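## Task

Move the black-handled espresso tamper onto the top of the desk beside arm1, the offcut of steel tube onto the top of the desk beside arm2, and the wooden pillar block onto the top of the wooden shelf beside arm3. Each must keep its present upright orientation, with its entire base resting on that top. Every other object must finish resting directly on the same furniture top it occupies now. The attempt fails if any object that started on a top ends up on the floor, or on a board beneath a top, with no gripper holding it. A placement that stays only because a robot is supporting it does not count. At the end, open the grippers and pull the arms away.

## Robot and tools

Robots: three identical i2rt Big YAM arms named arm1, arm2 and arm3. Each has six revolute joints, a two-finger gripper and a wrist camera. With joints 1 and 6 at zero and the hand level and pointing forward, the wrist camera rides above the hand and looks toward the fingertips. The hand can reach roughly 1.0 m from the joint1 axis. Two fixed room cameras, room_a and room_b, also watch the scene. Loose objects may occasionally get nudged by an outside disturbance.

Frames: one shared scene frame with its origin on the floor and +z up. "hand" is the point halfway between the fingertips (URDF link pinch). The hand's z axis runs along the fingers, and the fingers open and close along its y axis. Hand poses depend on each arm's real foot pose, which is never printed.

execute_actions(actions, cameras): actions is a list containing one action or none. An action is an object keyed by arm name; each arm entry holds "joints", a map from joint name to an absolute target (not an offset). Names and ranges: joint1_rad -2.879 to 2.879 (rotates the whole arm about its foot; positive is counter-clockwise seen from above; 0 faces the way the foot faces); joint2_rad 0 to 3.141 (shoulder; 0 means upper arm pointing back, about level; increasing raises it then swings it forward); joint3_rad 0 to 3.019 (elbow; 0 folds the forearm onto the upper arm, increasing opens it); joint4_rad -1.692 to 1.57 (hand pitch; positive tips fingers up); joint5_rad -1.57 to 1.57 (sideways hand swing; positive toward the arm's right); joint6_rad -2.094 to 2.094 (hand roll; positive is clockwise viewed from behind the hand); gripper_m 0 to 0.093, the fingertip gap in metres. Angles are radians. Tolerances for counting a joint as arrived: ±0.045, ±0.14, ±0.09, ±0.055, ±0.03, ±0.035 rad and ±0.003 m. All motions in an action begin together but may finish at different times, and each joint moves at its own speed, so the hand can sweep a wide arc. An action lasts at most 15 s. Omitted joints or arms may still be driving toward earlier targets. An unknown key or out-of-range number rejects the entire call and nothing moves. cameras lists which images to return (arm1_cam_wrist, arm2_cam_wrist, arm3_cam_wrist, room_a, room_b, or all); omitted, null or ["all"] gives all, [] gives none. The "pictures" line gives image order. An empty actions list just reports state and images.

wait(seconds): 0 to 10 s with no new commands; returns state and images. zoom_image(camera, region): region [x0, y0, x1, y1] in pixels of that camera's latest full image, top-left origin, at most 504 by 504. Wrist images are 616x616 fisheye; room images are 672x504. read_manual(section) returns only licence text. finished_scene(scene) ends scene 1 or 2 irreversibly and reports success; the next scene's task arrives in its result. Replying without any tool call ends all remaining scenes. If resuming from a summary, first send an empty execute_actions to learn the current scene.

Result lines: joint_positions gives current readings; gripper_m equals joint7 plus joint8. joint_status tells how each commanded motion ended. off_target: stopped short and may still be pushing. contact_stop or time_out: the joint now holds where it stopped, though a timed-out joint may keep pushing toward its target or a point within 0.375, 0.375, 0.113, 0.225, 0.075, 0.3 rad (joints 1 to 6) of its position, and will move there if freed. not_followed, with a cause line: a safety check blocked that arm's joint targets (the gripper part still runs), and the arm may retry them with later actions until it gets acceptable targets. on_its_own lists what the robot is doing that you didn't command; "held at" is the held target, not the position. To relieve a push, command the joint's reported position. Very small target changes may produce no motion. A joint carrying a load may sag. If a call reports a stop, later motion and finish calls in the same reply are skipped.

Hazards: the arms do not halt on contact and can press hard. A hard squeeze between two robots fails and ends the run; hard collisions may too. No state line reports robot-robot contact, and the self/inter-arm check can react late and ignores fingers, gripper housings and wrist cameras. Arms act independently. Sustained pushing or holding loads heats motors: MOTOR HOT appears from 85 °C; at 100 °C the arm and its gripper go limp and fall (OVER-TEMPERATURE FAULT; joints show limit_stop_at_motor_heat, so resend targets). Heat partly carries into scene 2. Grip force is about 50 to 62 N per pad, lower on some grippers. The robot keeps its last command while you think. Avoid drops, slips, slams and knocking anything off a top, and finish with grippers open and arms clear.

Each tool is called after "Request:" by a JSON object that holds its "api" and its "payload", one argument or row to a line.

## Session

Request:
{"api": "execute_actions", "payload": {
  "actions": []
}}

Scene clock: 0.00 s.
Motor temperatures (°C, as the motors report them): arm1=[32 35 32 34 33 31] | arm2=[33 35 33 31 34 32] | arm3=[34 35 37 32 35 33]
arm1.joint_positions: joint1_rad=+0.370 joint2_rad=+0.311 joint3_rad=+1.407 joint4_rad=-1.457 joint5_rad=+0.168 joint6_rad=-0.676 gripper_m=+0.094
arm1.joint_status: not commanded
arm1.hand: x=-0.4148 y=-1.3622 z=+1.5310 quat_wxyz=(-0.552, +0.402, -0.718, +0.136) (m; scene frame)
arm2.joint_positions: joint1_rad=-0.723 joint2_rad=+0.567 joint3_rad=+1.415 joint4_rad=-1.453 joint5_rad=-0.245 joint6_rad=+0.756 gripper_m=+0.095
arm2.joint_status: not commanded
arm2.hand: x=+0.3438 y=+1.2493 z=+1.3650 quat_wxyz=(-0.466, -0.761, -0.446, +0.060) (m; scene frame)
arm3.joint_positions: joint1_rad=-0.601 joint2_rad=+0.454 joint3_rad=+1.659 joint4_rad=-1.460 joint5_rad=+0.147 joint6_rad=+0.230 gripper_m=+0.094
arm3.joint_status: not commanded
arm3.hand: x=+0.2759 y=+0.0184 z=+1.5369 quat_wxyz=(-0.479, +0.365, -0.701, -0.381) (m; scene frame)
pictures: arm1_cam_wrist, arm2_cam_wrist, arm3_cam_wrist, room_a, room_b
Images, in order (width x height): arm1_cam_wrist 616x616, arm2_cam_wrist 616x616, arm3_cam_wrist 616x616, room_a 672x504, room_b 672x504.

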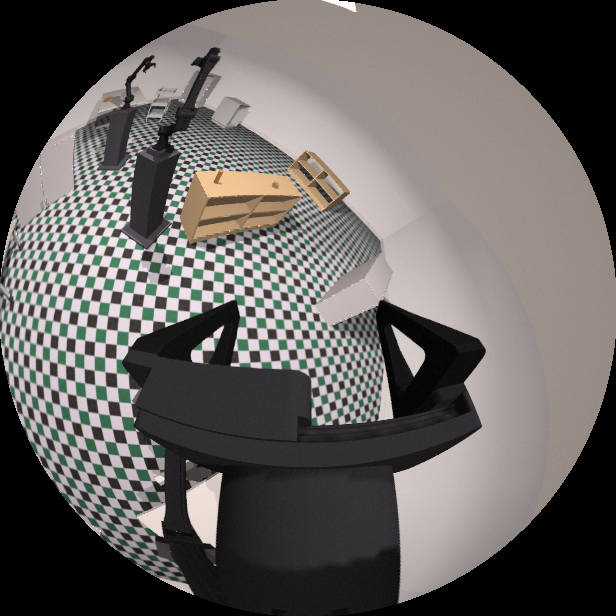

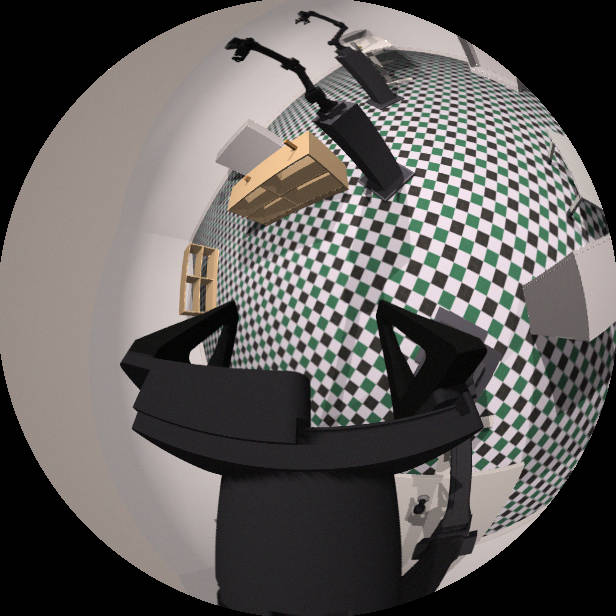

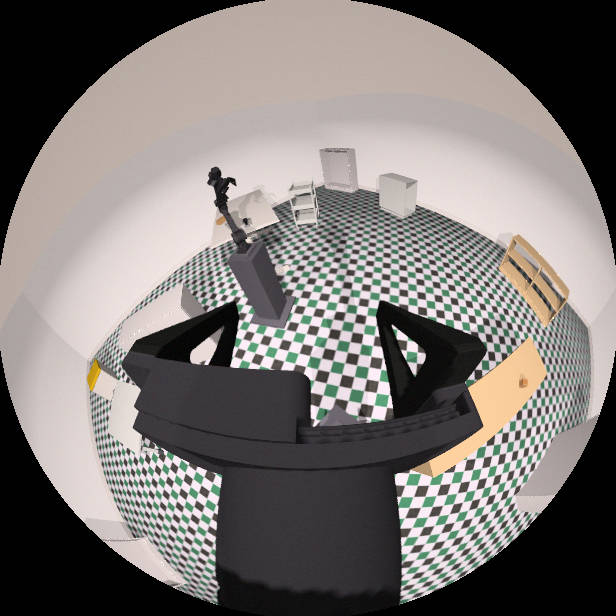

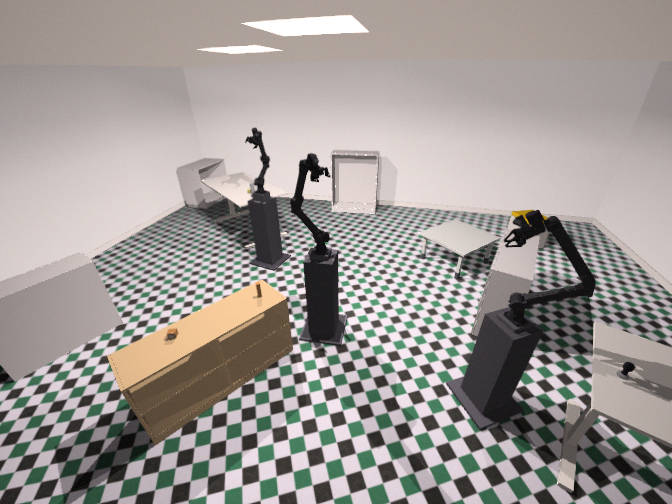

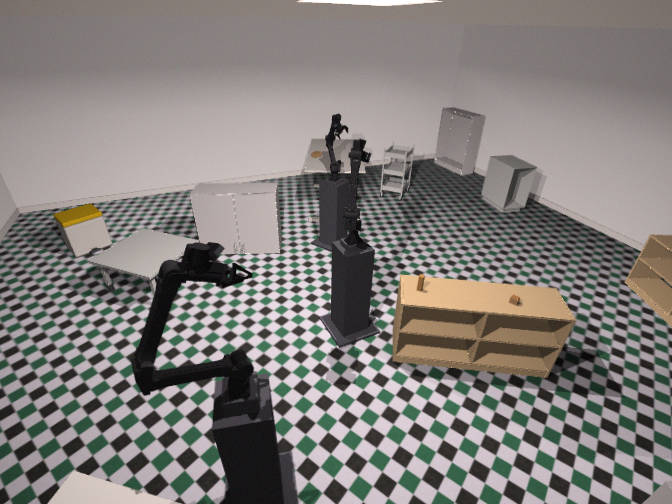

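Request:
{"api": "execute_actions", "payload": {
  "actions": [
    {"arm1":{"joints":{"joint1_rad":-2.1,"joint2_rad":1.4,"joint3_rad":0.9,"joint4_rad":-0.3,"joint5_rad":0,"joint6_rad":0}},"arm2":{"joints":{"joint1_rad":2.25,"joint2_rad":1.3,"joint3_rad":0.9,"joint4_rad":-0.4,"joint5_rad":0,"joint6_rad":0}},"arm3":{"joints":{"joint1_rad":-2.0,"joint2_rad":1.4,"joint3_rad":0.9,"joint4_rad":-0.3,"joint5_rad":0,"joint6_rad":0}}}
  ]
}}

Scene clock: 2.63 s.
Motor temperatures (°C, as the motors report them): arm1=[32 35 33 34 33 31] | arm2=[33 35 34 31 34 32] | arm3=[34 35 37 33 35 33]
arm1.joint_positions: joint1_rad=-2.100 joint2_rad=+1.410 joint3_rad=+0.897 joint4_rad=-0.315 joint5_rad=-0.001 joint6_rad=-0.007 gripper_m=+0.094
arm1.joint_status: all done
arm1.hand: x=-0.7322 y=-1.8539 z=+1.1202 quat_wxyz=(-0.197, -0.785, -0.498, +0.312) (m; scene frame)
arm2.joint_positions: joint1_rad=+2.253 joint2_rad=+1.307 joint3_rad=+0.900 joint4_rad=-0.410 joint5_rad=+0.000 joint6_rad=+0.012 gripper_m=+0.095
arm2.joint_status: all done
arm2.hand: x=+0.3054 y=+1.9415 z=+1.0108 quat_wxyz=(-0.263, +0.634, -0.679, -0.260) (m; scene frame)
arm3.joint_positions: joint1_rad=-2.000 joint2_rad=+1.386 joint3_rad=+0.900 joint4_rad=-0.315 joint5_rad=-0.001 joint6_rad=+0.010 gripper_m=+0.094
arm3.joint_status: all done
arm3.hand: x=+0.7546 y=-0.1067 z=+1.0446 quat_wxyz=(-0.375, -0.049, -0.926, +0.016) (m; scene frame)
pictures: arm1_cam_wrist, arm2_cam_wrist, arm3_cam_wrist, room_a, room_b
Images, in order (width x height): arm1_cam_wrist 616x616, arm2_cam_wrist 616x616, arm3_cam_wrist 616x616, room_a 672x504, room_b 672x504.

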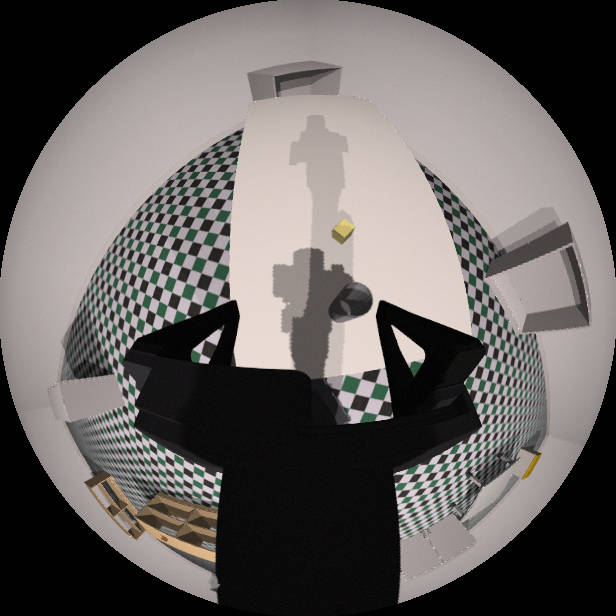

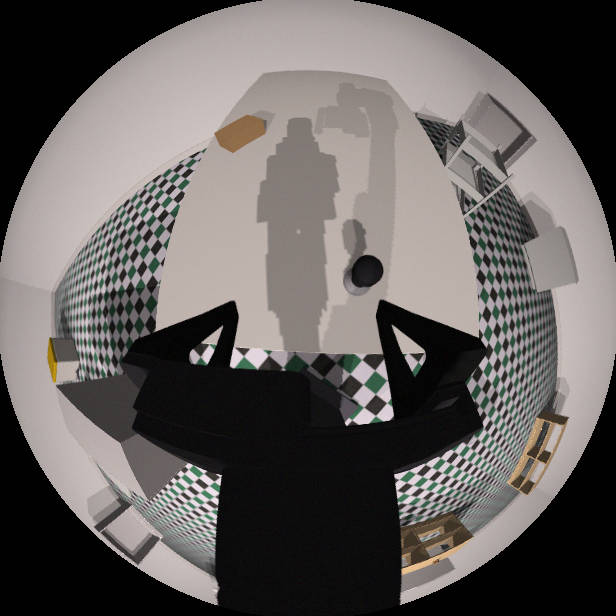

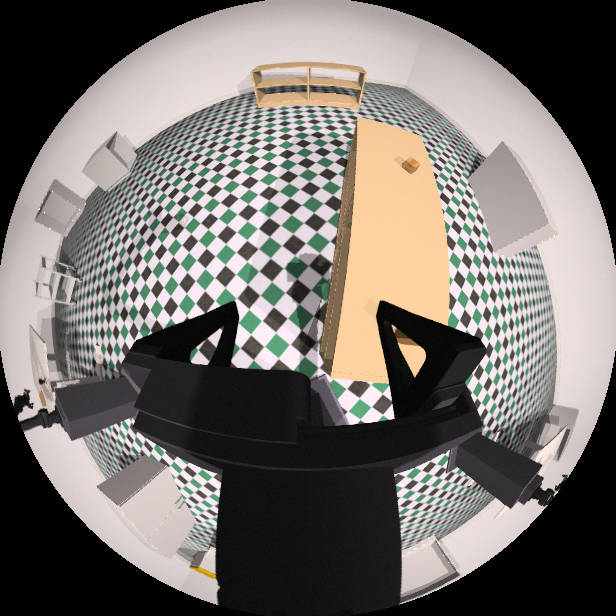

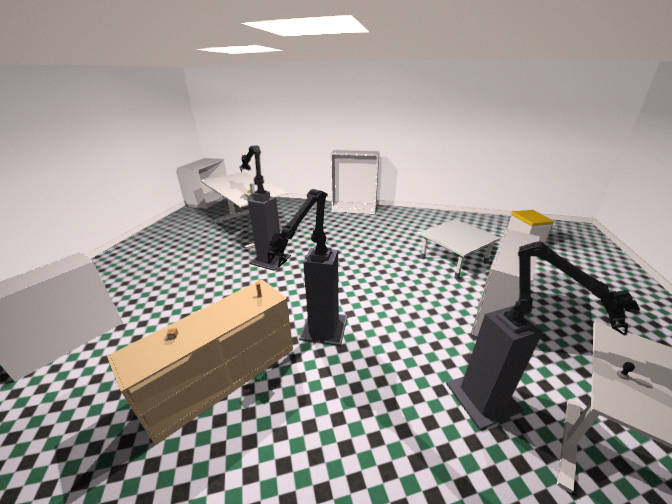

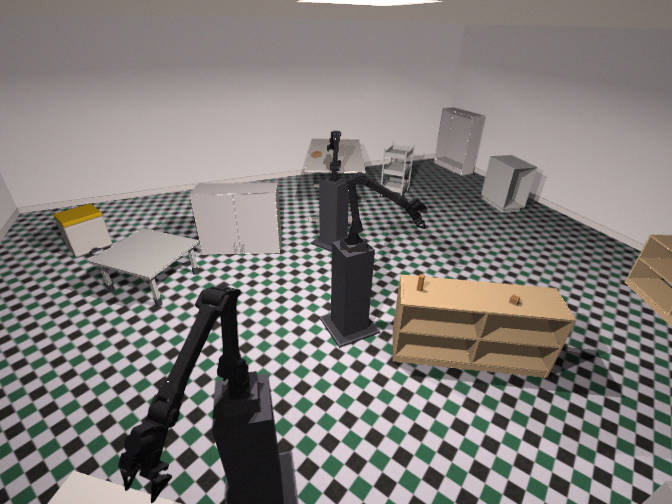

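Request:
{"api": "execute_actions", "payload": {
  "actions": [
    {"arm1":{"joints":{"joint1_rad":-2.23,"joint2_rad":1.67,"joint3_rad":0.75,"joint4_rad":0.15}},"arm2":{"joints":{"joint1_rad":2.11,"joint2_rad":1.535,"joint3_rad":0.871,"joint4_rad":-0.12}},"arm3":{"joints":{"joint1_rad":-2.15}}}
  ],
  "cameras": ["arm1_cam_wrist","arm2_cam_wrist","arm3_cam_wrist"]
}}

Scene clock: 4.03 s.
Motor temperatures (°C, as the motors report them): arm1=[32 35 33 34 33 31] | arm2=[33 35 34 31 34 32] | arm3=[34 35 38 33 35 33]
arm1.joint_positions: joint1_rad=-2.237 joint2_rad=+1.678 joint3_rad=+0.739 joint4_rad=+0.132 joint5_rad=-0.001 joint6_rad=-0.006 gripper_m=+0.094
arm1.joint_status: all done
arm1.hand: x=-0.7941 y=-1.8186 z=+0.9870 quat_wxyz=(-0.181, -0.814, -0.441, +0.332) (m; scene frame)
arm2.joint_positions: joint1_rad=+2.101 joint2_rad=+1.539 joint3_rad=+0.874 joint4_rad=-0.135 joint5_rad=+0.000 joint6_rad=+0.012 gripper_m=+0.095
arm2.joint_status: all done
arm2.hand: x=+0.3896 y=+1.9727 z=+0.9257 quat_wxyz=(-0.288, +0.578, -0.723, -0.243) (m; scene frame)
arm3.joint_positions: joint1_rad=-2.159 joint2_rad=+1.386 joint3_rad=+0.900 joint4_rad=-0.315 joint5_rad=-0.001 joint6_rad=+0.009 gripper_m=+0.094
arm3.joint_status: all done
arm3.hand: x=+0.7400 y=-0.1891 z=+1.0445 quat_wxyz=(-0.373, -0.121, -0.919, +0.045) (m; scene frame)
pictures: arm1_cam_wrist, arm2_cam_wrist, arm3_cam_wrist
Images, in order (width x height): arm1_cam_wrist 616x616, arm2_cam_wrist 616x616, arm3_cam_wrist 616x616.

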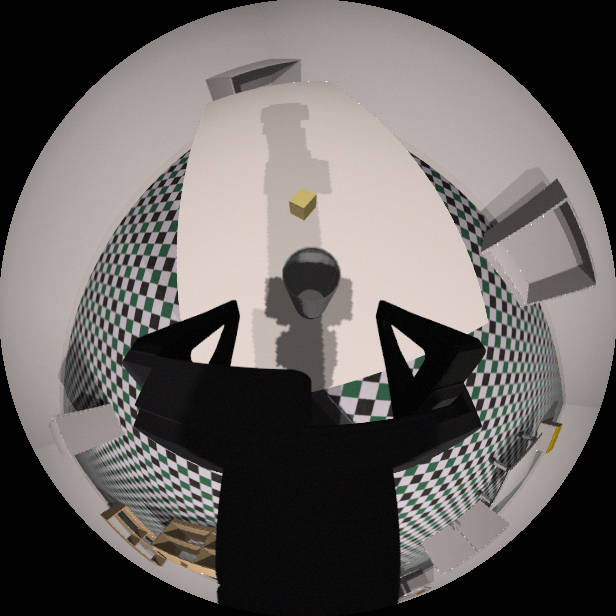

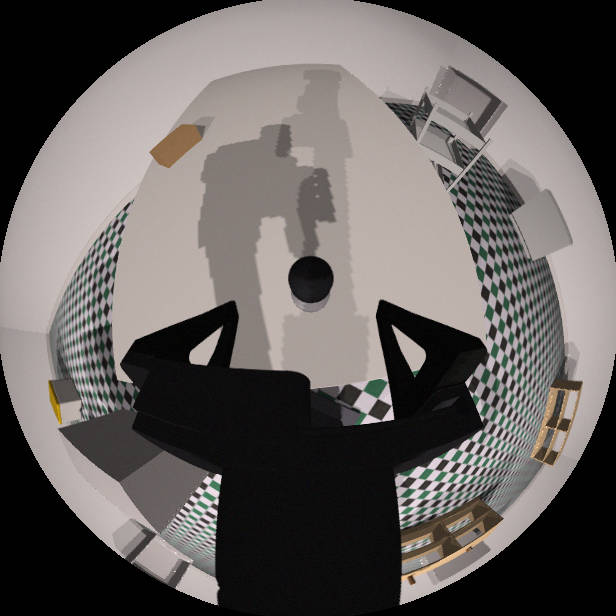

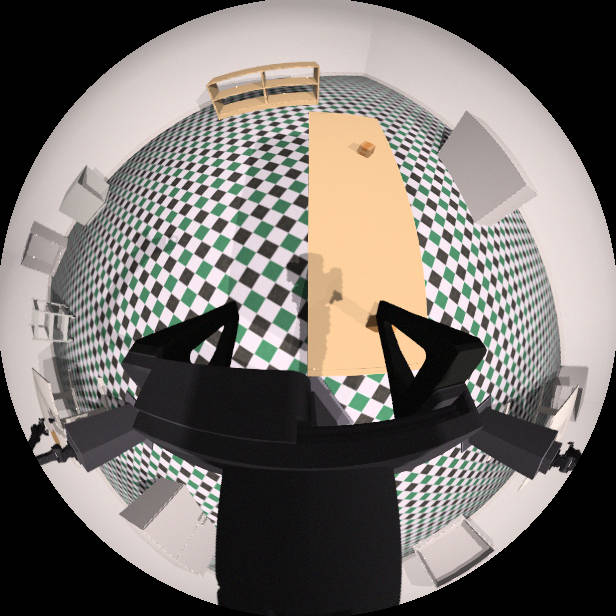

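Request:
{"api": "execute_actions", "payload": {
  "actions": [
    {"arm1":{"joints":{"joint2_rad":1.55,"joint3_rad":1.25,"joint4_rad":-0.48}},"arm2":{"joints":{"joint1_rad":2.085,"joint2_rad":1.80,"joint3_rad":0.965,"joint4_rad":0.07}},"arm3":{"joints":{"joint1_rad":-0.345,"joint2_rad":1.67,"joint3_rad":0.8,"joint4_rad":0.89}}}
  ],
  "cameras": ["arm2_cam_wrist"]
}}

Scene clock: 6.20 s.
Motor temperatures (°C, as the motors report them): arm1=[32 35 34 34 33 31] | arm2=[33 36 34 32 34 32] | arm3=[34 35 38 33 35 33]
arm1.joint_positions: joint1_rad=-2.237 joint2_rad=+1.545 joint3_rad=+1.200 joint4_rad=-0.470 joint5_rad=-0.001 joint6_rad=-0.006 gripper_m=+0.094
arm1.joint_status: all done
arm1.hand: x=-0.8390 y=-1.8851 z=+1.1765 quat_wxyz=(-0.179, -0.815, -0.442, +0.329) (m; scene frame)
arm2.joint_positions: joint1_rad=+2.095 joint2_rad=+1.805 joint3_rad=+0.939 joint4_rad=+0.055 joint5_rad=+0.000 joint6_rad=+0.012 gripper_m=+0.095
arm2.joint_status: all done
arm2.hand: x=+0.4010 y=+2.0141 z=+0.8401 quat_wxyz=(-0.284, +0.578, -0.727, -0.239) (m; scene frame)
arm3.joint_positions: joint1_rad=-0.341 joint2_rad=+1.683 joint3_rad=+0.804 joint4_rad=+0.874 joint5_rad=-0.001 joint6_rad=+0.008 gripper_m=+0.094
arm3.joint_status: all done
arm3.hand: x=+0.2341 y=+0.5655 z=+1.0886 quat_wxyz=(-0.499, +0.497, -0.505, -0.499) (m; scene frame)
pictures: arm2_cam_wrist
Images, in order (width x height): arm2_cam_wrist 616x616.

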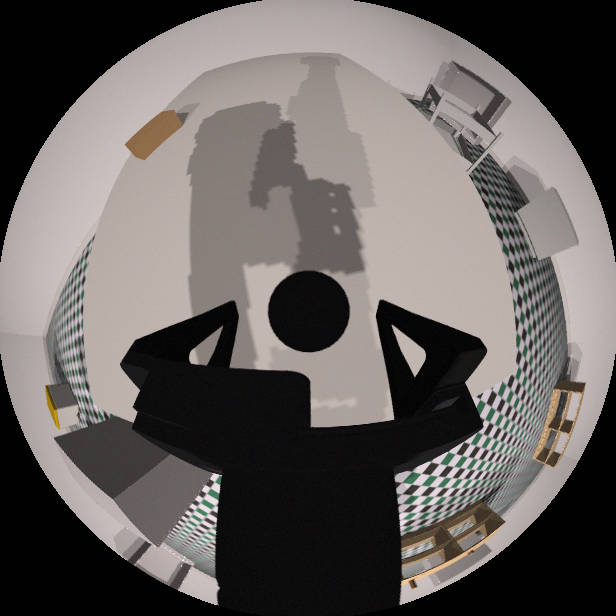

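Request:
{"api": "execute_actions", "payload": {
  "actions": [
    {"arm2":{"joints":{"joint3_rad":0.99}},"arm1":{"joints":{"joint1_rad":0.96}}}
  ],
  "cameras": []
}}

Request:
{"api": "execute_actions", "payload": {
  "actions": [
    {"arm2":{"joints":{"gripper_m":0}}}
  ],
  "cameras": ["arm2_cam_wrist"]
}}

Request:
{"api": "execute_actions", "payload": {
  "actions": [
    {"arm2":{"joints":{"joint2_rad":1.5,"joint4_rad":-0.25}}}
  ],
  "cameras": []
}}

Request:
{"api": "execute_actions", "payload": {
  "actions": [
    {"arm2":{"joints":{"joint1_rad":-0.874,"joint2_rad":1.778,"joint3_rad":1.85,"joint4_rad":-0.78}}}
  ],
  "cameras": ["arm3_cam_wrist","room_a"]
}}

Scene clock: 8.97 s.
Motor temperatures (°C, as the motors report them): arm1=[32 35 36 34 33 31] | arm2=[33 36 35 32 34 32] | arm3=[34 35 38 33 35 33]
arm1.joint_positions: joint1_rad=+0.965 joint2_rad=+1.556 joint3_rad=+1.200 joint4_rad=-0.470 joint5_rad=-0.001 joint6_rad=-0.006 gripper_m=+0.094
arm1.joint_status: all done
arm1.hand: x=-0.2006 y=-0.8501 z=+1.1555 quat_wxyz=(-0.311, +0.471, -0.806, -0.177) (m; scene frame)
arm2.joint_positions: joint1_rad=+2.095 joint2_rad=+1.805 joint3_rad=+0.948 joint4_rad=+0.055 joint5_rad=+0.000 joint6_rad=+0.012 gripper_m=+0.095
arm2.joint_status: all done
arm2.hand: x=+0.4020 y=+2.0183 z=+0.8439 quat_wxyz=(-0.288, +0.576, -0.726, -0.242) (m; scene frame)
arm3.joint_positions: joint1_rad=-0.341 joint2_rad=+1.683 joint3_rad=+0.804 joint4_rad=+0.874 joint5_rad=-0.001 joint6_rad=+0.008 gripper_m=+0.094
arm3.joint_status: not commanded
arm3.hand: x=+0.2341 y=+0.5655 z=+1.0886 quat_wxyz=(-0.499, +0.497, -0.505, -0.499) (m; scene frame)
pictures: none
No camera images: the call's "cameras" was empty. Leave "cameras" out to get every camera's image.

Scene clock: 9.70 s.
Motor temperatures (°C, as the motors report them): arm1=[32 35 36 34 33 31] | arm2=[33 36 35 32 34 32] | arm3=[34 35 38 33 35 33]
arm1.joint_positions: joint1_rad=+0.965 joint2_rad=+1.556 joint3_rad=+1.200 joint4_rad=-0.470 joint5_rad=-0.001 joint6_rad=-0.006 gripper_m=+0.094
arm1.joint_status: not commanded
arm1.hand: x=-0.2006 y=-0.8501 z=+1.1555 quat_wxyz=(-0.311, +0.471, -0.806, -0.177) (m; scene frame)
arm2.joint_positions: joint1_rad=+2.094 joint2_rad=+1.805 joint3_rad=+0.948 joint4_rad=+0.055 joint5_rad=+0.000 joint6_rad=+0.012 gripper_m=+0.045
arm2.joint_status: gripper_m off_target (ended at +0.045, target +0.000)
arm2.hand: x=+0.4023 y=+2.0183 z=+0.8440 quat_wxyz=(-0.288, +0.576, -0.726, -0.242) (m; scene frame)
arm3.joint_positions: joint1_rad=-0.341 joint2_rad=+1.683 joint3_rad=+0.804 joint4_rad=+0.874 joint5_rad=-0.001 joint6_rad=+0.008 gripper_m=+0.094
arm3.joint_status: not commanded
arm3.hand: x=+0.2341 y=+0.5655 z=+1.0886 quat_wxyz=(-0.499, +0.497, -0.505, -0.499) (m; scene frame)
pictures: arm2_cam_wrist
Images, in order (width x height): arm2_cam_wrist 616x616.

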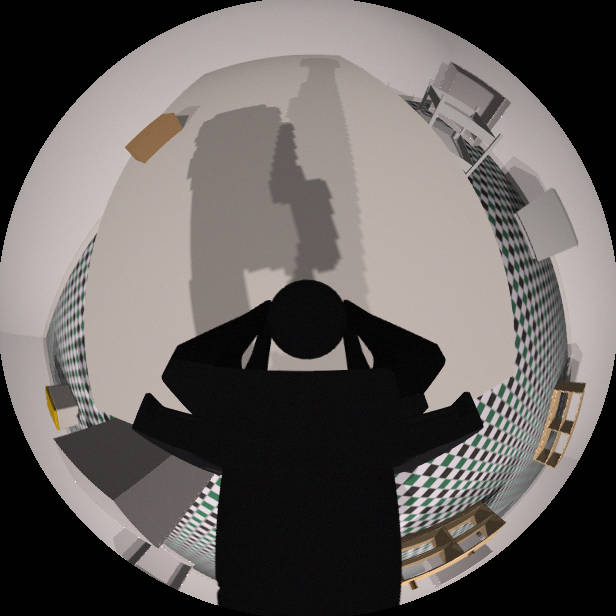

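Scene clock: 10.97 s.
Motor temperatures (°C, as the motors report them): arm1=[32 35 37 34 33 31] | arm2=[33 36 35 32 34 32] | arm3=[34 36 39 33 35 33]
arm1.joint_positions: joint1_rad=+0.965 joint2_rad=+1.556 joint3_rad=+1.200 joint4_rad=-0.470 joint5_rad=-0.001 joint6_rad=-0.006 gripper_m=+0.094
arm1.joint_status: not commanded
arm1.hand: x=-0.2006 y=-0.8501 z=+1.1555 quat_wxyz=(-0.311, +0.471, -0.806, -0.177) (m; scene frame)
arm2.joint_positions: joint1_rad=+2.094 joint2_rad=+1.510 joint3_rad=+0.948 joint4_rad=-0.254 joint5_rad=+0.000 joint6_rad=+0.012 gripper_m=+0.045
arm2.joint_status: all done
arm2.hand: x=+0.3953 y=+1.9802 z=+0.9559 quat_wxyz=(-0.283, +0.578, -0.728, -0.237) (m; scene frame)
arm3.joint_positions: joint1_rad=-0.341 joint2_rad=+1.683 joint3_rad=+0.804 joint4_rad=+0.874 joint5_rad=-0.001 joint6_rad=+0.008 gripper_m=+0.094
arm3.joint_status: not commanded
arm3.hand: x=+0.2341 y=+0.5655 z=+1.0886 quat_wxyz=(-0.499, +0.497, -0.505, -0.499) (m; scene frame)
pictures: none
No camera images: the call's "cameras" was empty. Leave "cameras" out to get every camera's image.

Scene clock: 13.77 s.
Motor temperatures (°C, as the motors report them): arm1=[32 36 38 34 33 31] | arm2=[34 37 36 32 34 32] | arm3=[34 36 39 33 35 33]
arm1.joint_positions: joint1_rad=+0.965 joint2_rad=+1.556 joint3_rad=+1.200 joint4_rad=-0.470 joint5_rad=-0.001 joint6_rad=-0.006 gripper_m=+0.094
arm1.joint_status: not commanded
arm1.hand: x=-0.2006 y=-0.8501 z=+1.1555 quat_wxyz=(-0.311, +0.471, -0.806, -0.177) (m; scene frame)
arm2.joint_positions: joint1_rad=-0.873 joint2_rad=+1.809 joint3_rad=+1.810 joint4_rad=-0.782 joint5_rad=+0.001 joint6_rad=+0.012 gripper_m=+0.045
arm2.joint_status: all done
arm2.hand: x=+0.2511 y=+0.7007 z=+1.1330 quat_wxyz=(-0.264, -0.668, -0.638, +0.278) (m; scene frame)
arm3.joint_positions: joint1_rad=-0.341 joint2_rad=+1.683 joint3_rad=+0.804 joint4_rad=+0.874 joint5_rad=-0.001 joint6_rad=+0.008 gripper_m=+0.094
arm3.joint_status: not commanded
arm3.hand: x=+0.2341 y=+0.5655 z=+1.0886 quat_wxyz=(-0.499, +0.497, -0.505, -0.499) (m; scene frame)
pictures: arm3_cam_wrist, room_a
Images, in order (width x height): arm3_cam_wrist 616x616, room_a 672x504.

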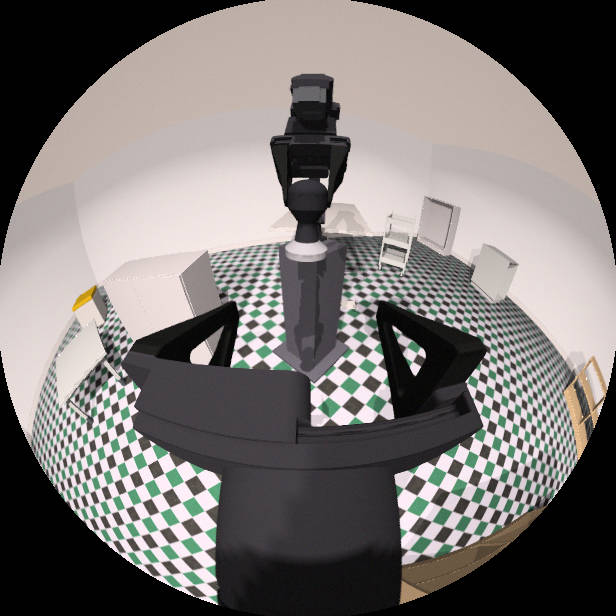

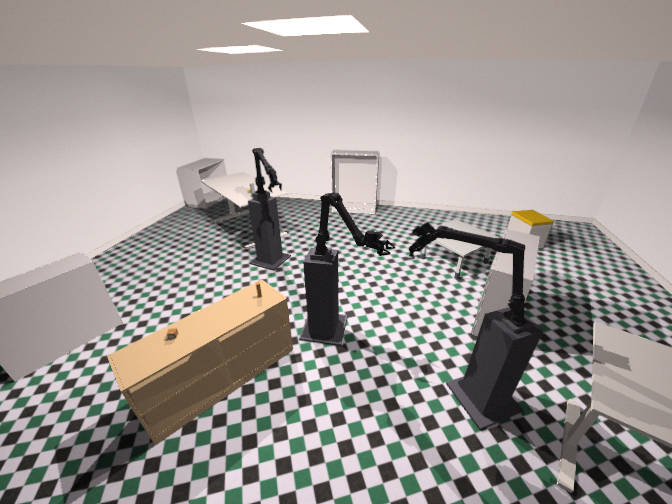

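Same pose as last time; aim for z≈1.088.

Request:
{"api": "execute_actions", "payload": {
  "actions": [
    {"arm3":{"joints":{"joint2_rad":2.03,"joint3_rad":1.37,"joint4_rad":0.69}}}
  ],
  "cameras": ["arm3_cam_wrist"]
}}

Scene clock: 15.30 s.
Motor temperatures (°C, as the motors report them): arm1=[32 36 38 34 33 31] | arm2=[34 37 37 32 34 32] | arm3=[34 36 39 33 35 33]
arm1.joint_positions: joint1_rad=+0.965 joint2_rad=+1.556 joint3_rad=+1.200 joint4_rad=-0.470 joint5_rad=-0.001 joint6_rad=-0.006 gripper_m=+0.094
arm1.joint_status: not commanded
arm1.hand: x=-0.2006 y=-0.8501 z=+1.1555 quat_wxyz=(-0.311, +0.471, -0.806, -0.177) (m; scene frame)
arm2.joint_positions: joint1_rad=-0.873 joint2_rad=+1.809 joint3_rad=+1.810 joint4_rad=-0.782 joint5_rad=+0.001 joint6_rad=+0.012 gripper_m=+0.045
arm2.joint_status: not commanded
arm2.hand: x=+0.2511 y=+0.7007 z=+1.1330 quat_wxyz=(-0.264, -0.668, -0.638, +0.278) (m; scene frame)
arm3.joint_positions: joint1_rad=-0.341 joint2_rad=+2.025 joint3_rad=+1.334 joint4_rad=+0.694 joint5_rad=-0.001 joint6_rad=+0.008 gripper_m=+0.094
arm3.joint_status: all done
arm3.hand: x=+0.2354 y=+0.7334 z=+1.0833 quat_wxyz=(-0.501, +0.495, -0.503, -0.501) (m; scene frame)
pictures: arm3_cam_wrist
Images, in order (width x height): arm3_cam_wrist 616x616.

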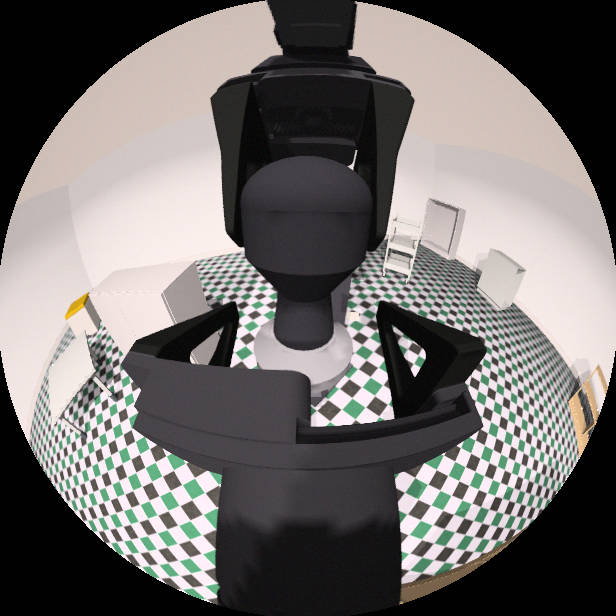

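Request:
{"api": "execute_actions", "payload": {
  "actions": [
    {"arm3":{"joints":{"gripper_m":0.02}}}
  ],
  "cameras": ["arm3_cam_wrist"]
}}

Scene clock: 16.07 s.
Motor temperatures (°C, as the motors report them): arm1=[32 36 38 34 33 31] | arm2=[34 37 37 32 34 32] | arm3=[34 36 40 33 35 33]
arm1.joint_positions: joint1_rad=+0.965 joint2_rad=+1.556 joint3_rad=+1.200 joint4_rad=-0.470 joint5_rad=-0.001 joint6_rad=-0.006 gripper_m=+0.094
arm1.joint_status: not commanded
arm1.hand: x=-0.2006 y=-0.8501 z=+1.1555 quat_wxyz=(-0.311, +0.471, -0.806, -0.177) (m; scene frame)
arm2.joint_positions: joint1_rad=-0.872 joint2_rad=+1.807 joint3_rad=+1.810 joint4_rad=-0.767 joint5_rad=-0.007 joint6_rad=+0.012 gripper_m=+0.045
arm2.joint_status: not commanded
arm2.hand: x=+0.2530 y=+0.6982 z=+1.1367 quat_wxyz=(-0.272, -0.664, -0.637, +0.281) (m; scene frame)
arm3.joint_positions: joint1_rad=-0.342 joint2_rad=+2.025 joint3_rad=+1.337 joint4_rad=+0.689 joint5_rad=-0.001 joint6_rad=+0.021 gripper_m=+0.032
arm3.joint_status: gripper_m off_target (ended at +0.032, target +0.020)
arm3.hand: x=+0.2357 y=+0.7341 z=+1.0831 quat_wxyz=(-0.497, +0.493, -0.507, -0.504) (m; scene frame)
pictures: arm3_cam_wrist
Images, in order (width x height): arm3_cam_wrist 616x616.

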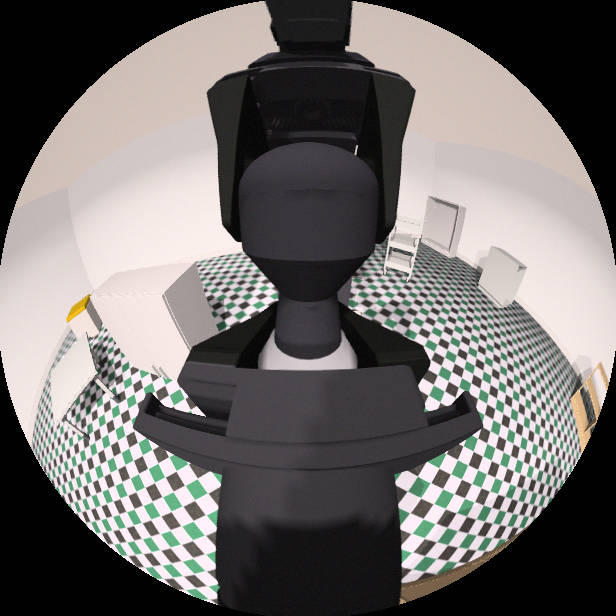

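Slipped under again; raise.

Request:
{"api": "execute_actions", "payload": {
  "actions": [
    {"arm3":{"joints":{"gripper_m":0.085}}}
  ],
  "cameras": []
}}

Request:
{"api": "execute_actions", "payload": {
  "actions": [
    {"arm3":{"joints":{"joint2_rad":1.992,"joint3_rad":1.35}}}
  ],
  "cameras": []
}}

Request:
{"api": "execute_actions", "payload": {
  "actions": [
    {"arm3":{"joints":{"gripper_m":0.02}}}
  ],
  "cameras": ["arm3_cam_wrist"]
}}

Scene clock: 16.83 s.
Motor temperatures (°C, as the motors report them): arm1=[32 36 38 34 33 31] | arm2=[34 37 37 32 34 32] | arm3=[34 36 40 33 35 34]
arm1.joint_positions: joint1_rad=+0.965 joint2_rad=+1.556 joint3_rad=+1.200 joint4_rad=-0.470 joint5_rad=-0.001 joint6_rad=-0.006 gripper_m=+0.094
arm1.joint_status: not commanded
arm1.hand: x=-0.2006 y=-0.8501 z=+1.1555 quat_wxyz=(-0.311, +0.471, -0.806, -0.177) (m; scene frame)
arm2.joint_positions: joint1_rad=-0.872 joint2_rad=+1.807 joint3_rad=+1.810 joint4_rad=-0.783 joint5_rad=-0.003 joint6_rad=+0.012 gripper_m=+0.045
arm2.joint_status: not commanded
arm2.hand: x=+0.2523 y=+0.7010 z=+1.1345 quat_wxyz=(-0.266, -0.667, -0.639, +0.277) (m; scene frame)
arm3.joint_positions: joint1_rad=-0.342 joint2_rad=+2.025 joint3_rad=+1.337 joint4_rad=+0.689 joint5_rad=-0.001 joint6_rad=+0.010 gripper_m=+0.085
arm3.joint_status: all done
arm3.hand: x=+0.2357 y=+0.7341 z=+1.0831 quat_wxyz=(-0.500, +0.495, -0.504, -0.501) (m; scene frame)
pictures: none
No camera images: the call's "cameras" was empty. Leave "cameras" out to get every camera's image.

Scene clock: 17.63 s.
Motor temperatures (°C, as the motors report them): arm1=[32 36 39 34 33 31] | arm2=[34 37 38 32 34 32] | arm3=[34 37 40 33 35 34]
arm1.joint_positions: joint1_rad=+0.965 joint2_rad=+1.556 joint3_rad=+1.200 joint4_rad=-0.470 joint5_rad=-0.001 joint6_rad=-0.006 gripper_m=+0.094
arm1.joint_status: not commanded
arm1.hand: x=-0.2006 y=-0.8501 z=+1.1555 quat_wxyz=(-0.311, +0.471, -0.806, -0.177) (m; scene frame)
arm2.joint_positions: joint1_rad=-0.872 joint2_rad=+1.807 joint3_rad=+1.810 joint4_rad=-0.783 joint5_rad=-0.003 joint6_rad=+0.012 gripper_m=+0.045
arm2.joint_status: not commanded
arm2.hand: x=+0.2523 y=+0.7010 z=+1.1345 quat_wxyz=(-0.266, -0.667, -0.639, +0.277) (m; scene frame)
arm3.joint_positions: joint1_rad=-0.342 joint2_rad=+2.008 joint3_rad=+1.337 joint4_rad=+0.689 joint5_rad=-0.001 joint6_rad=+0.010 gripper_m=+0.085
arm3.joint_status: all done
arm3.hand: x=+0.2357 y=+0.7328 z=+1.0963 quat_wxyz=(-0.504, +0.491, -0.500, -0.505) (m; scene frame)
pictures: none
No camera images: the call's "cameras" was empty. Leave "cameras" out to get every camera's image.

Scene clock: 18.27 s.
Motor temperatures (°C, as the motors report them): arm1=[32 36 39 34 33 31] | arm2=[34 37 38 32 34 32] | arm3=[34 37 40 33 35 34]
arm1.joint_positions: joint1_rad=+0.965 joint2_rad=+1.556 joint3_rad=+1.200 joint4_rad=-0.470 joint5_rad=-0.001 joint6_rad=-0.006 gripper_m=+0.094
arm1.joint_status: not commanded
arm1.hand: x=-0.2006 y=-0.8501 z=+1.1555 quat_wxyz=(-0.311, +0.471, -0.806, -0.177) (m; scene frame)
arm2.joint_positions: joint1_rad=-0.872 joint2_rad=+1.807 joint3_rad=+1.810 joint4_rad=-0.783 joint5_rad=-0.004 joint6_rad=+0.012 gripper_m=+0.045
arm2.joint_status: not commanded
arm2.hand: x=+0.2526 y=+0.7010 z=+1.1345 quat_wxyz=(-0.266, -0.667, -0.639, +0.277) (m; scene frame)
arm3.joint_positions: joint1_rad=-0.342 joint2_rad=+2.008 joint3_rad=+1.337 joint4_rad=+0.689 joint5_rad=-0.002 joint6_rad=+0.009 gripper_m=+0.049
arm3.joint_status: gripper_m off_target (ended at +0.049, target +0.020)
arm3.hand: x=+0.2354 y=+0.7328 z=+1.0963 quat_wxyz=(-0.504, +0.492, -0.499, -0.505) (m; scene frame)
pictures: arm3_cam_wrist
Images, in order (width x height): arm3_cam_wrist 616x616.

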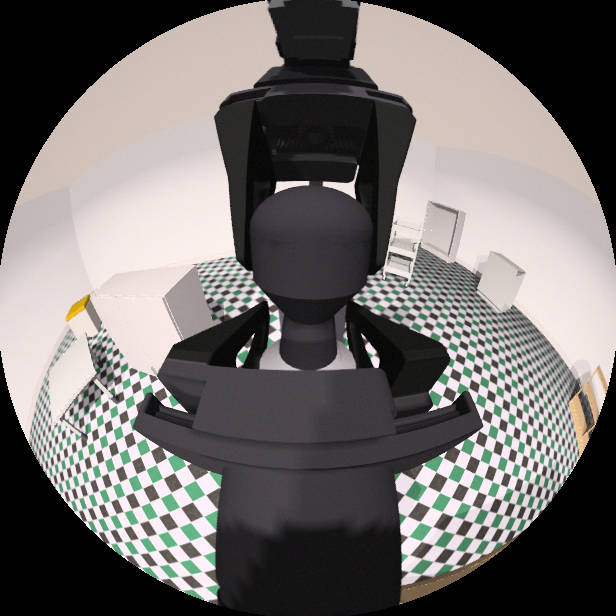

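Request:
{"api": "execute_actions", "payload": {
  "actions": [
    {"arm2":{"joints":{"gripper_m":0.093}}}
  ],
  "cameras": []
}}

Request:
{"api": "execute_actions", "payload": {
  "actions": [
    {"arm2":{"joints":{"joint2_rad":1.4}}}
  ],
  "cameras": []
}}

Request:
{"api": "execute_actions", "payload": {
  "actions": [
    {"arm3":{"joints":{"joint1_rad":2.32,"joint4_rad":0.72}}}
  ],
  "cameras": []
}}

Request:
{"api": "execute_actions", "payload": {
  "actions": [
    {"arm1":{"joints":{"joint2_rad":1.90,"joint3_rad":1.70,"joint4_rad":-0.53}}}
  ],
  "cameras": ["arm1_cam_wrist","arm3_cam_wrist"]
}}

Scene clock: 19.30 s.
Motor temperatures (°C, as the motors report them): arm1=[32 36 39 34 33 31] | arm2=[34 37 38 32 34 32] | arm3=[34 37 40 33 35 34]
arm1.joint_positions: joint1_rad=+0.965 joint2_rad=+1.556 joint3_rad=+1.200 joint4_rad=-0.470 joint5_rad=-0.001 joint6_rad=-0.006 gripper_m=+0.094
arm1.joint_status: not commanded
arm1.hand: x=-0.2006 y=-0.8501 z=+1.1555 quat_wxyz=(-0.311, +0.471, -0.806, -0.177) (m; scene frame)
arm2.joint_positions: joint1_rad=-0.872 joint2_rad=+1.775 joint3_rad=+1.810 joint4_rad=-0.783 joint5_rad=-0.003 joint6_rad=+0.012 gripper_m=+0.093
arm2.joint_status: all done
arm2.hand: x=+0.2528 y=+0.7069 z=+1.1566 quat_wxyz=(-0.276, -0.662, -0.634, +0.288) (m; scene frame)
arm3.joint_positions: joint1_rad=-0.342 joint2_rad=+2.008 joint3_rad=+1.337 joint4_rad=+0.684 joint5_rad=-0.002 joint6_rad=+0.009 gripper_m=+0.049
arm3.joint_status: not commanded
arm3.hand: x=+0.2354 y=+0.7328 z=+1.0951 quat_wxyz=(-0.503, +0.493, -0.500, -0.504) (m; scene frame)
pictures: none
No camera images: the call's "cameras" was empty. Leave "cameras" out to get every camera's image.

Scene clock: 21.13 s.
Motor temperatures (°C, as the motors report them): arm1=[32 36 39 34 33 31] | arm2=[34 37 38 32 34 32] | arm3=[34 37 41 33 35 34]
arm1.joint_positions: joint1_rad=+0.965 joint2_rad=+1.556 joint3_rad=+1.200 joint4_rad=-0.470 joint5_rad=-0.001 joint6_rad=-0.006 gripper_m=+0.094
arm1.joint_status: not commanded
arm1.hand: x=-0.2006 y=-0.8501 z=+1.1555 quat_wxyz=(-0.311, +0.471, -0.806, -0.177) (m; scene frame)
arm2.joint_positions: joint1_rad=-0.872 joint2_rad=+1.402 joint3_rad=+1.845 joint4_rad=-0.783 joint5_rad=-0.003 joint6_rad=+0.012 gripper_m=+0.093
arm2.joint_status: all done
arm2.hand: x=+0.2601 y=+0.8310 z=+1.4203 quat_wxyz=(-0.400, -0.589, -0.567, +0.414) (m; scene frame)
arm3.joint_positions: joint1_rad=-0.342 joint2_rad=+2.008 joint3_rad=+1.337 joint4_rad=+0.684 joint5_rad=-0.002 joint6_rad=+0.009 gripper_m=+0.049
arm3.joint_status: not commanded
arm3.hand: x=+0.2354 y=+0.7328 z=+1.0951 quat_wxyz=(-0.503, +0.493, -0.500, -0.504) (m; scene frame)
pictures: none
No camera images: the call's "cameras" was empty. Leave "cameras" out to get every camera's image.

Scene clock: 23.77 s.
Motor temperatures (°C, as the motors report them): arm1=[32 36 40 34 33 31] | arm2=[33 37 38 32 34 32] | arm3=[34 38 41 33 35 34]
arm1.joint_positions: joint1_rad=+0.965 joint2_rad=+1.556 joint3_rad=+1.200 joint4_rad=-0.470 joint5_rad=-0.001 joint6_rad=-0.006 gripper_m=+0.094
arm1.joint_status: not commanded
arm1.hand: x=-0.2006 y=-0.8501 z=+1.1555 quat_wxyz=(-0.311, +0.471, -0.806, -0.177) (m; scene frame)
arm2.joint_positions: joint1_rad=-0.872 joint2_rad=+1.402 joint3_rad=+1.845 joint4_rad=-0.783 joint5_rad=-0.003 joint6_rad=+0.012 gripper_m=+0.093
arm2.joint_status: not commanded
arm2.hand: x=+0.2601 y=+0.8310 z=+1.4203 quat_wxyz=(-0.400, -0.589, -0.567, +0.414) (m; scene frame)
arm3.joint_positions: joint1_rad=+2.326 joint2_rad=+2.008 joint3_rad=+1.337 joint4_rad=+0.687 joint5_rad=-0.004 joint6_rad=+0.008 gripper_m=+0.049
arm3.joint_status: all done
arm3.hand: x=-0.1365 y=-0.7551 z=+1.0955 quat_wxyz=(+0.373, +0.601, +0.362, -0.607) (m; scene frame)
pictures: none
No camera images: the call's "cameras" was empty. Leave "cameras" out to get every camera's image.

Scene clock: 25.07 s.
Motor temperatures (°C, as the motors report them): arm1=[32 36 40 34 33 31] | arm2=[33 37 38 32 34 32] | arm3=[34 38 41 33 35 34]
arm1.joint_positions: joint1_rad=+0.965 joint2_rad=+1.915 joint3_rad=+1.635 joint4_rad=-0.521 joint5_rad=-0.001 joint6_rad=-0.006 gripper_m=+0.094
arm1.joint_status: all done
arm1.hand: x=-0.1293 y=-0.7262 z=+1.1397 quat_wxyz=(-0.322, +0.468, -0.802, -0.183) (m; scene frame)
arm2.joint_positions: joint1_rad=-0.872 joint2_rad=+1.402 joint3_rad=+1.845 joint4_rad=-0.783 joint5_rad=-0.003 joint6_rad=+0.012 gripper_m=+0.093
arm2.joint_status: not commanded
arm2.hand: x=+0.2601 y=+0.8310 z=+1.4203 quat_wxyz=(-0.400, -0.589, -0.567, +0.414) (m; scene frame)
arm3.joint_positions: joint1_rad=+2.326 joint2_rad=+2.008 joint3_rad=+1.337 joint4_rad=+0.687 joint5_rad=-0.004 joint6_rad=+0.008 gripper_m=+0.049
arm3.joint_status: not commanded
arm3.hand: x=-0.1365 y=-0.7551 z=+1.0955 quat_wxyz=(+0.373, +0.601, +0.362, -0.607) (m; scene frame)
pictures: arm1_cam_wrist, arm3_cam_wrist
Images, in order (width x height): arm1_cam_wrist 616x616, arm3_cam_wrist 616x616.

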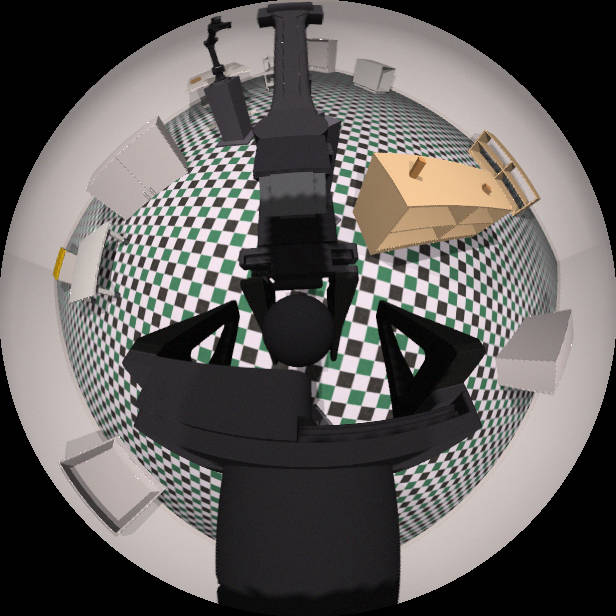

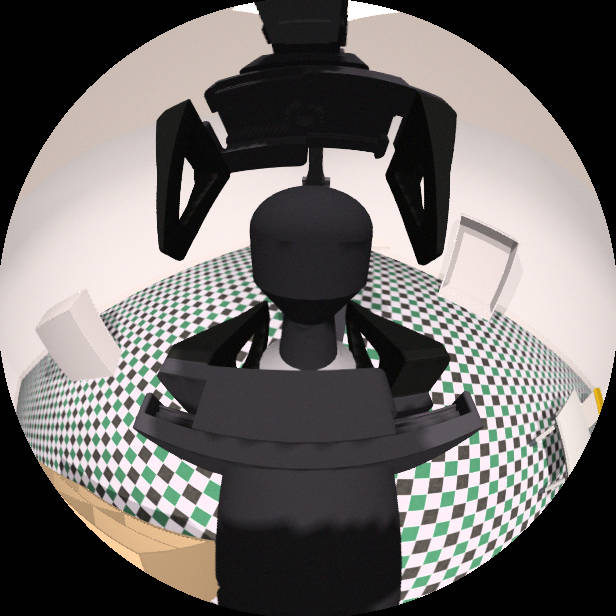

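Request:
{"api": "execute_actions", "payload": {
  "actions": [
    {"arm1":{"joints":{"joint1_rad":0.985,"joint2_rad":1.927}}}
  ],
  "cameras": []
}}

Request:
{"api": "execute_actions", "payload": {
  "actions": [
    {"arm1":{"joints":{"gripper_m":0.02}}}
  ],
  "cameras": ["arm1_cam_wrist","arm3_cam_wrist"]
}}

Scene clock: 25.87 s.
Motor temperatures (°C, as the motors report them): arm1=[32 36 40 34 33 31] | arm2=[33 37 38 32 34 32] | arm3=[34 38 41 33 35 34]
arm1.joint_positions: joint1_rad=+0.972 joint2_rad=+1.915 joint3_rad=+1.635 joint4_rad=-0.521 joint5_rad=-0.001 joint6_rad=-0.006 gripper_m=+0.094
arm1.joint_status: all done
arm1.hand: x=-0.1341 y=-0.7235 z=+1.1391 quat_wxyz=(-0.321, +0.471, -0.801, -0.184) (m; scene frame)
arm2.joint_positions: joint1_rad=-0.872 joint2_rad=+1.402 joint3_rad=+1.845 joint4_rad=-0.783 joint5_rad=-0.003 joint6_rad=+0.012 gripper_m=+0.093
arm2.joint_status: not commanded
arm2.hand: x=+0.2601 y=+0.8310 z=+1.4203 quat_wxyz=(-0.400, -0.589, -0.567, +0.414) (m; scene frame)
arm3.joint_positions: joint1_rad=+2.326 joint2_rad=+2.008 joint3_rad=+1.337 joint4_rad=+0.687 joint5_rad=-0.004 joint6_rad=+0.008 gripper_m=+0.049
arm3.joint_status: not commanded
arm3.hand: x=-0.1365 y=-0.7551 z=+1.0955 quat_wxyz=(+0.373, +0.601, +0.362, -0.607) (m; scene frame)
pictures: none
No camera images: the call's "cameras" was empty. Leave "cameras" out to get every camera's image.

Scene clock: 26.53 s.
Motor temperatures (°C, as the motors report them): arm1=[32 36 41 34 33 31] | arm2=[33 37 38 32 34 32] | arm3=[34 38 41 33 35 34]
arm1.joint_positions: joint1_rad=+0.972 joint2_rad=+1.915 joint3_rad=+1.635 joint4_rad=-0.521 joint5_rad=-0.001 joint6_rad=-0.005 gripper_m=+0.044
arm1.joint_status: gripper_m off_target (ended at +0.044, target +0.020)
arm1.hand: x=-0.1344 y=-0.7233 z=+1.1391 quat_wxyz=(-0.320, +0.471, -0.801, -0.184) (m; scene frame)
arm2.joint_positions: joint1_rad=-0.872 joint2_rad=+1.402 joint3_rad=+1.845 joint4_rad=-0.783 joint5_rad=-0.003 joint6_rad=+0.012 gripper_m=+0.093
arm2.joint_status: not commanded
arm2.hand: x=+0.2601 y=+0.8310 z=+1.4203 quat_wxyz=(-0.400, -0.589, -0.567, +0.414) (m; scene frame)
arm3.joint_positions: joint1_rad=+2.326 joint2_rad=+2.008 joint3_rad=+1.337 joint4_rad=+0.687 joint5_rad=-0.003 joint6_rad=+0.005 gripper_m=+0.049
arm3.joint_status: not commanded
arm3.hand: x=-0.1365 y=-0.7551 z=+1.0956 quat_wxyz=(+0.372, +0.600, +0.363, -0.608) (m; scene frame)
pictures: arm1_cam_wrist, arm3_cam_wrist
Images, in order (width x height): arm1_cam_wrist 616x616, arm3_cam_wrist 616x616.

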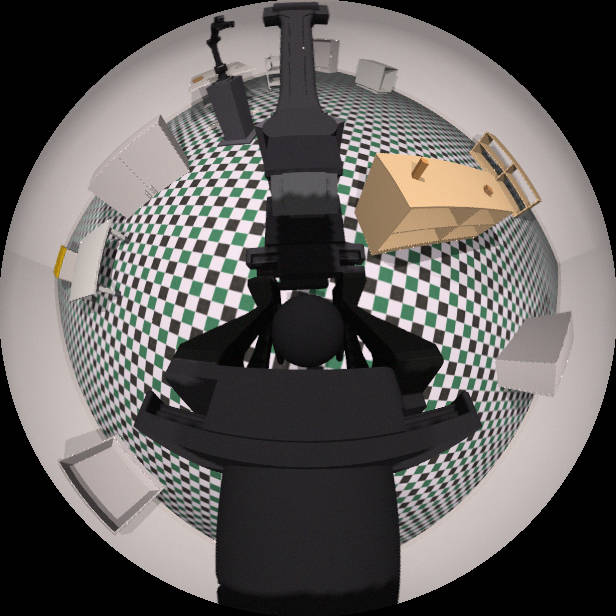

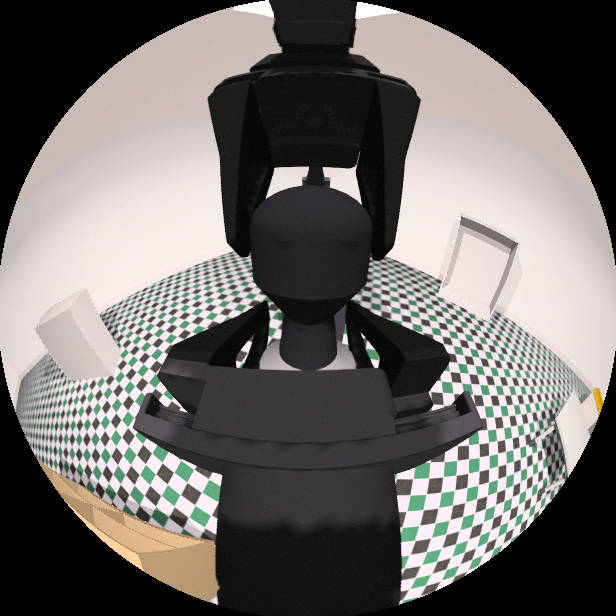

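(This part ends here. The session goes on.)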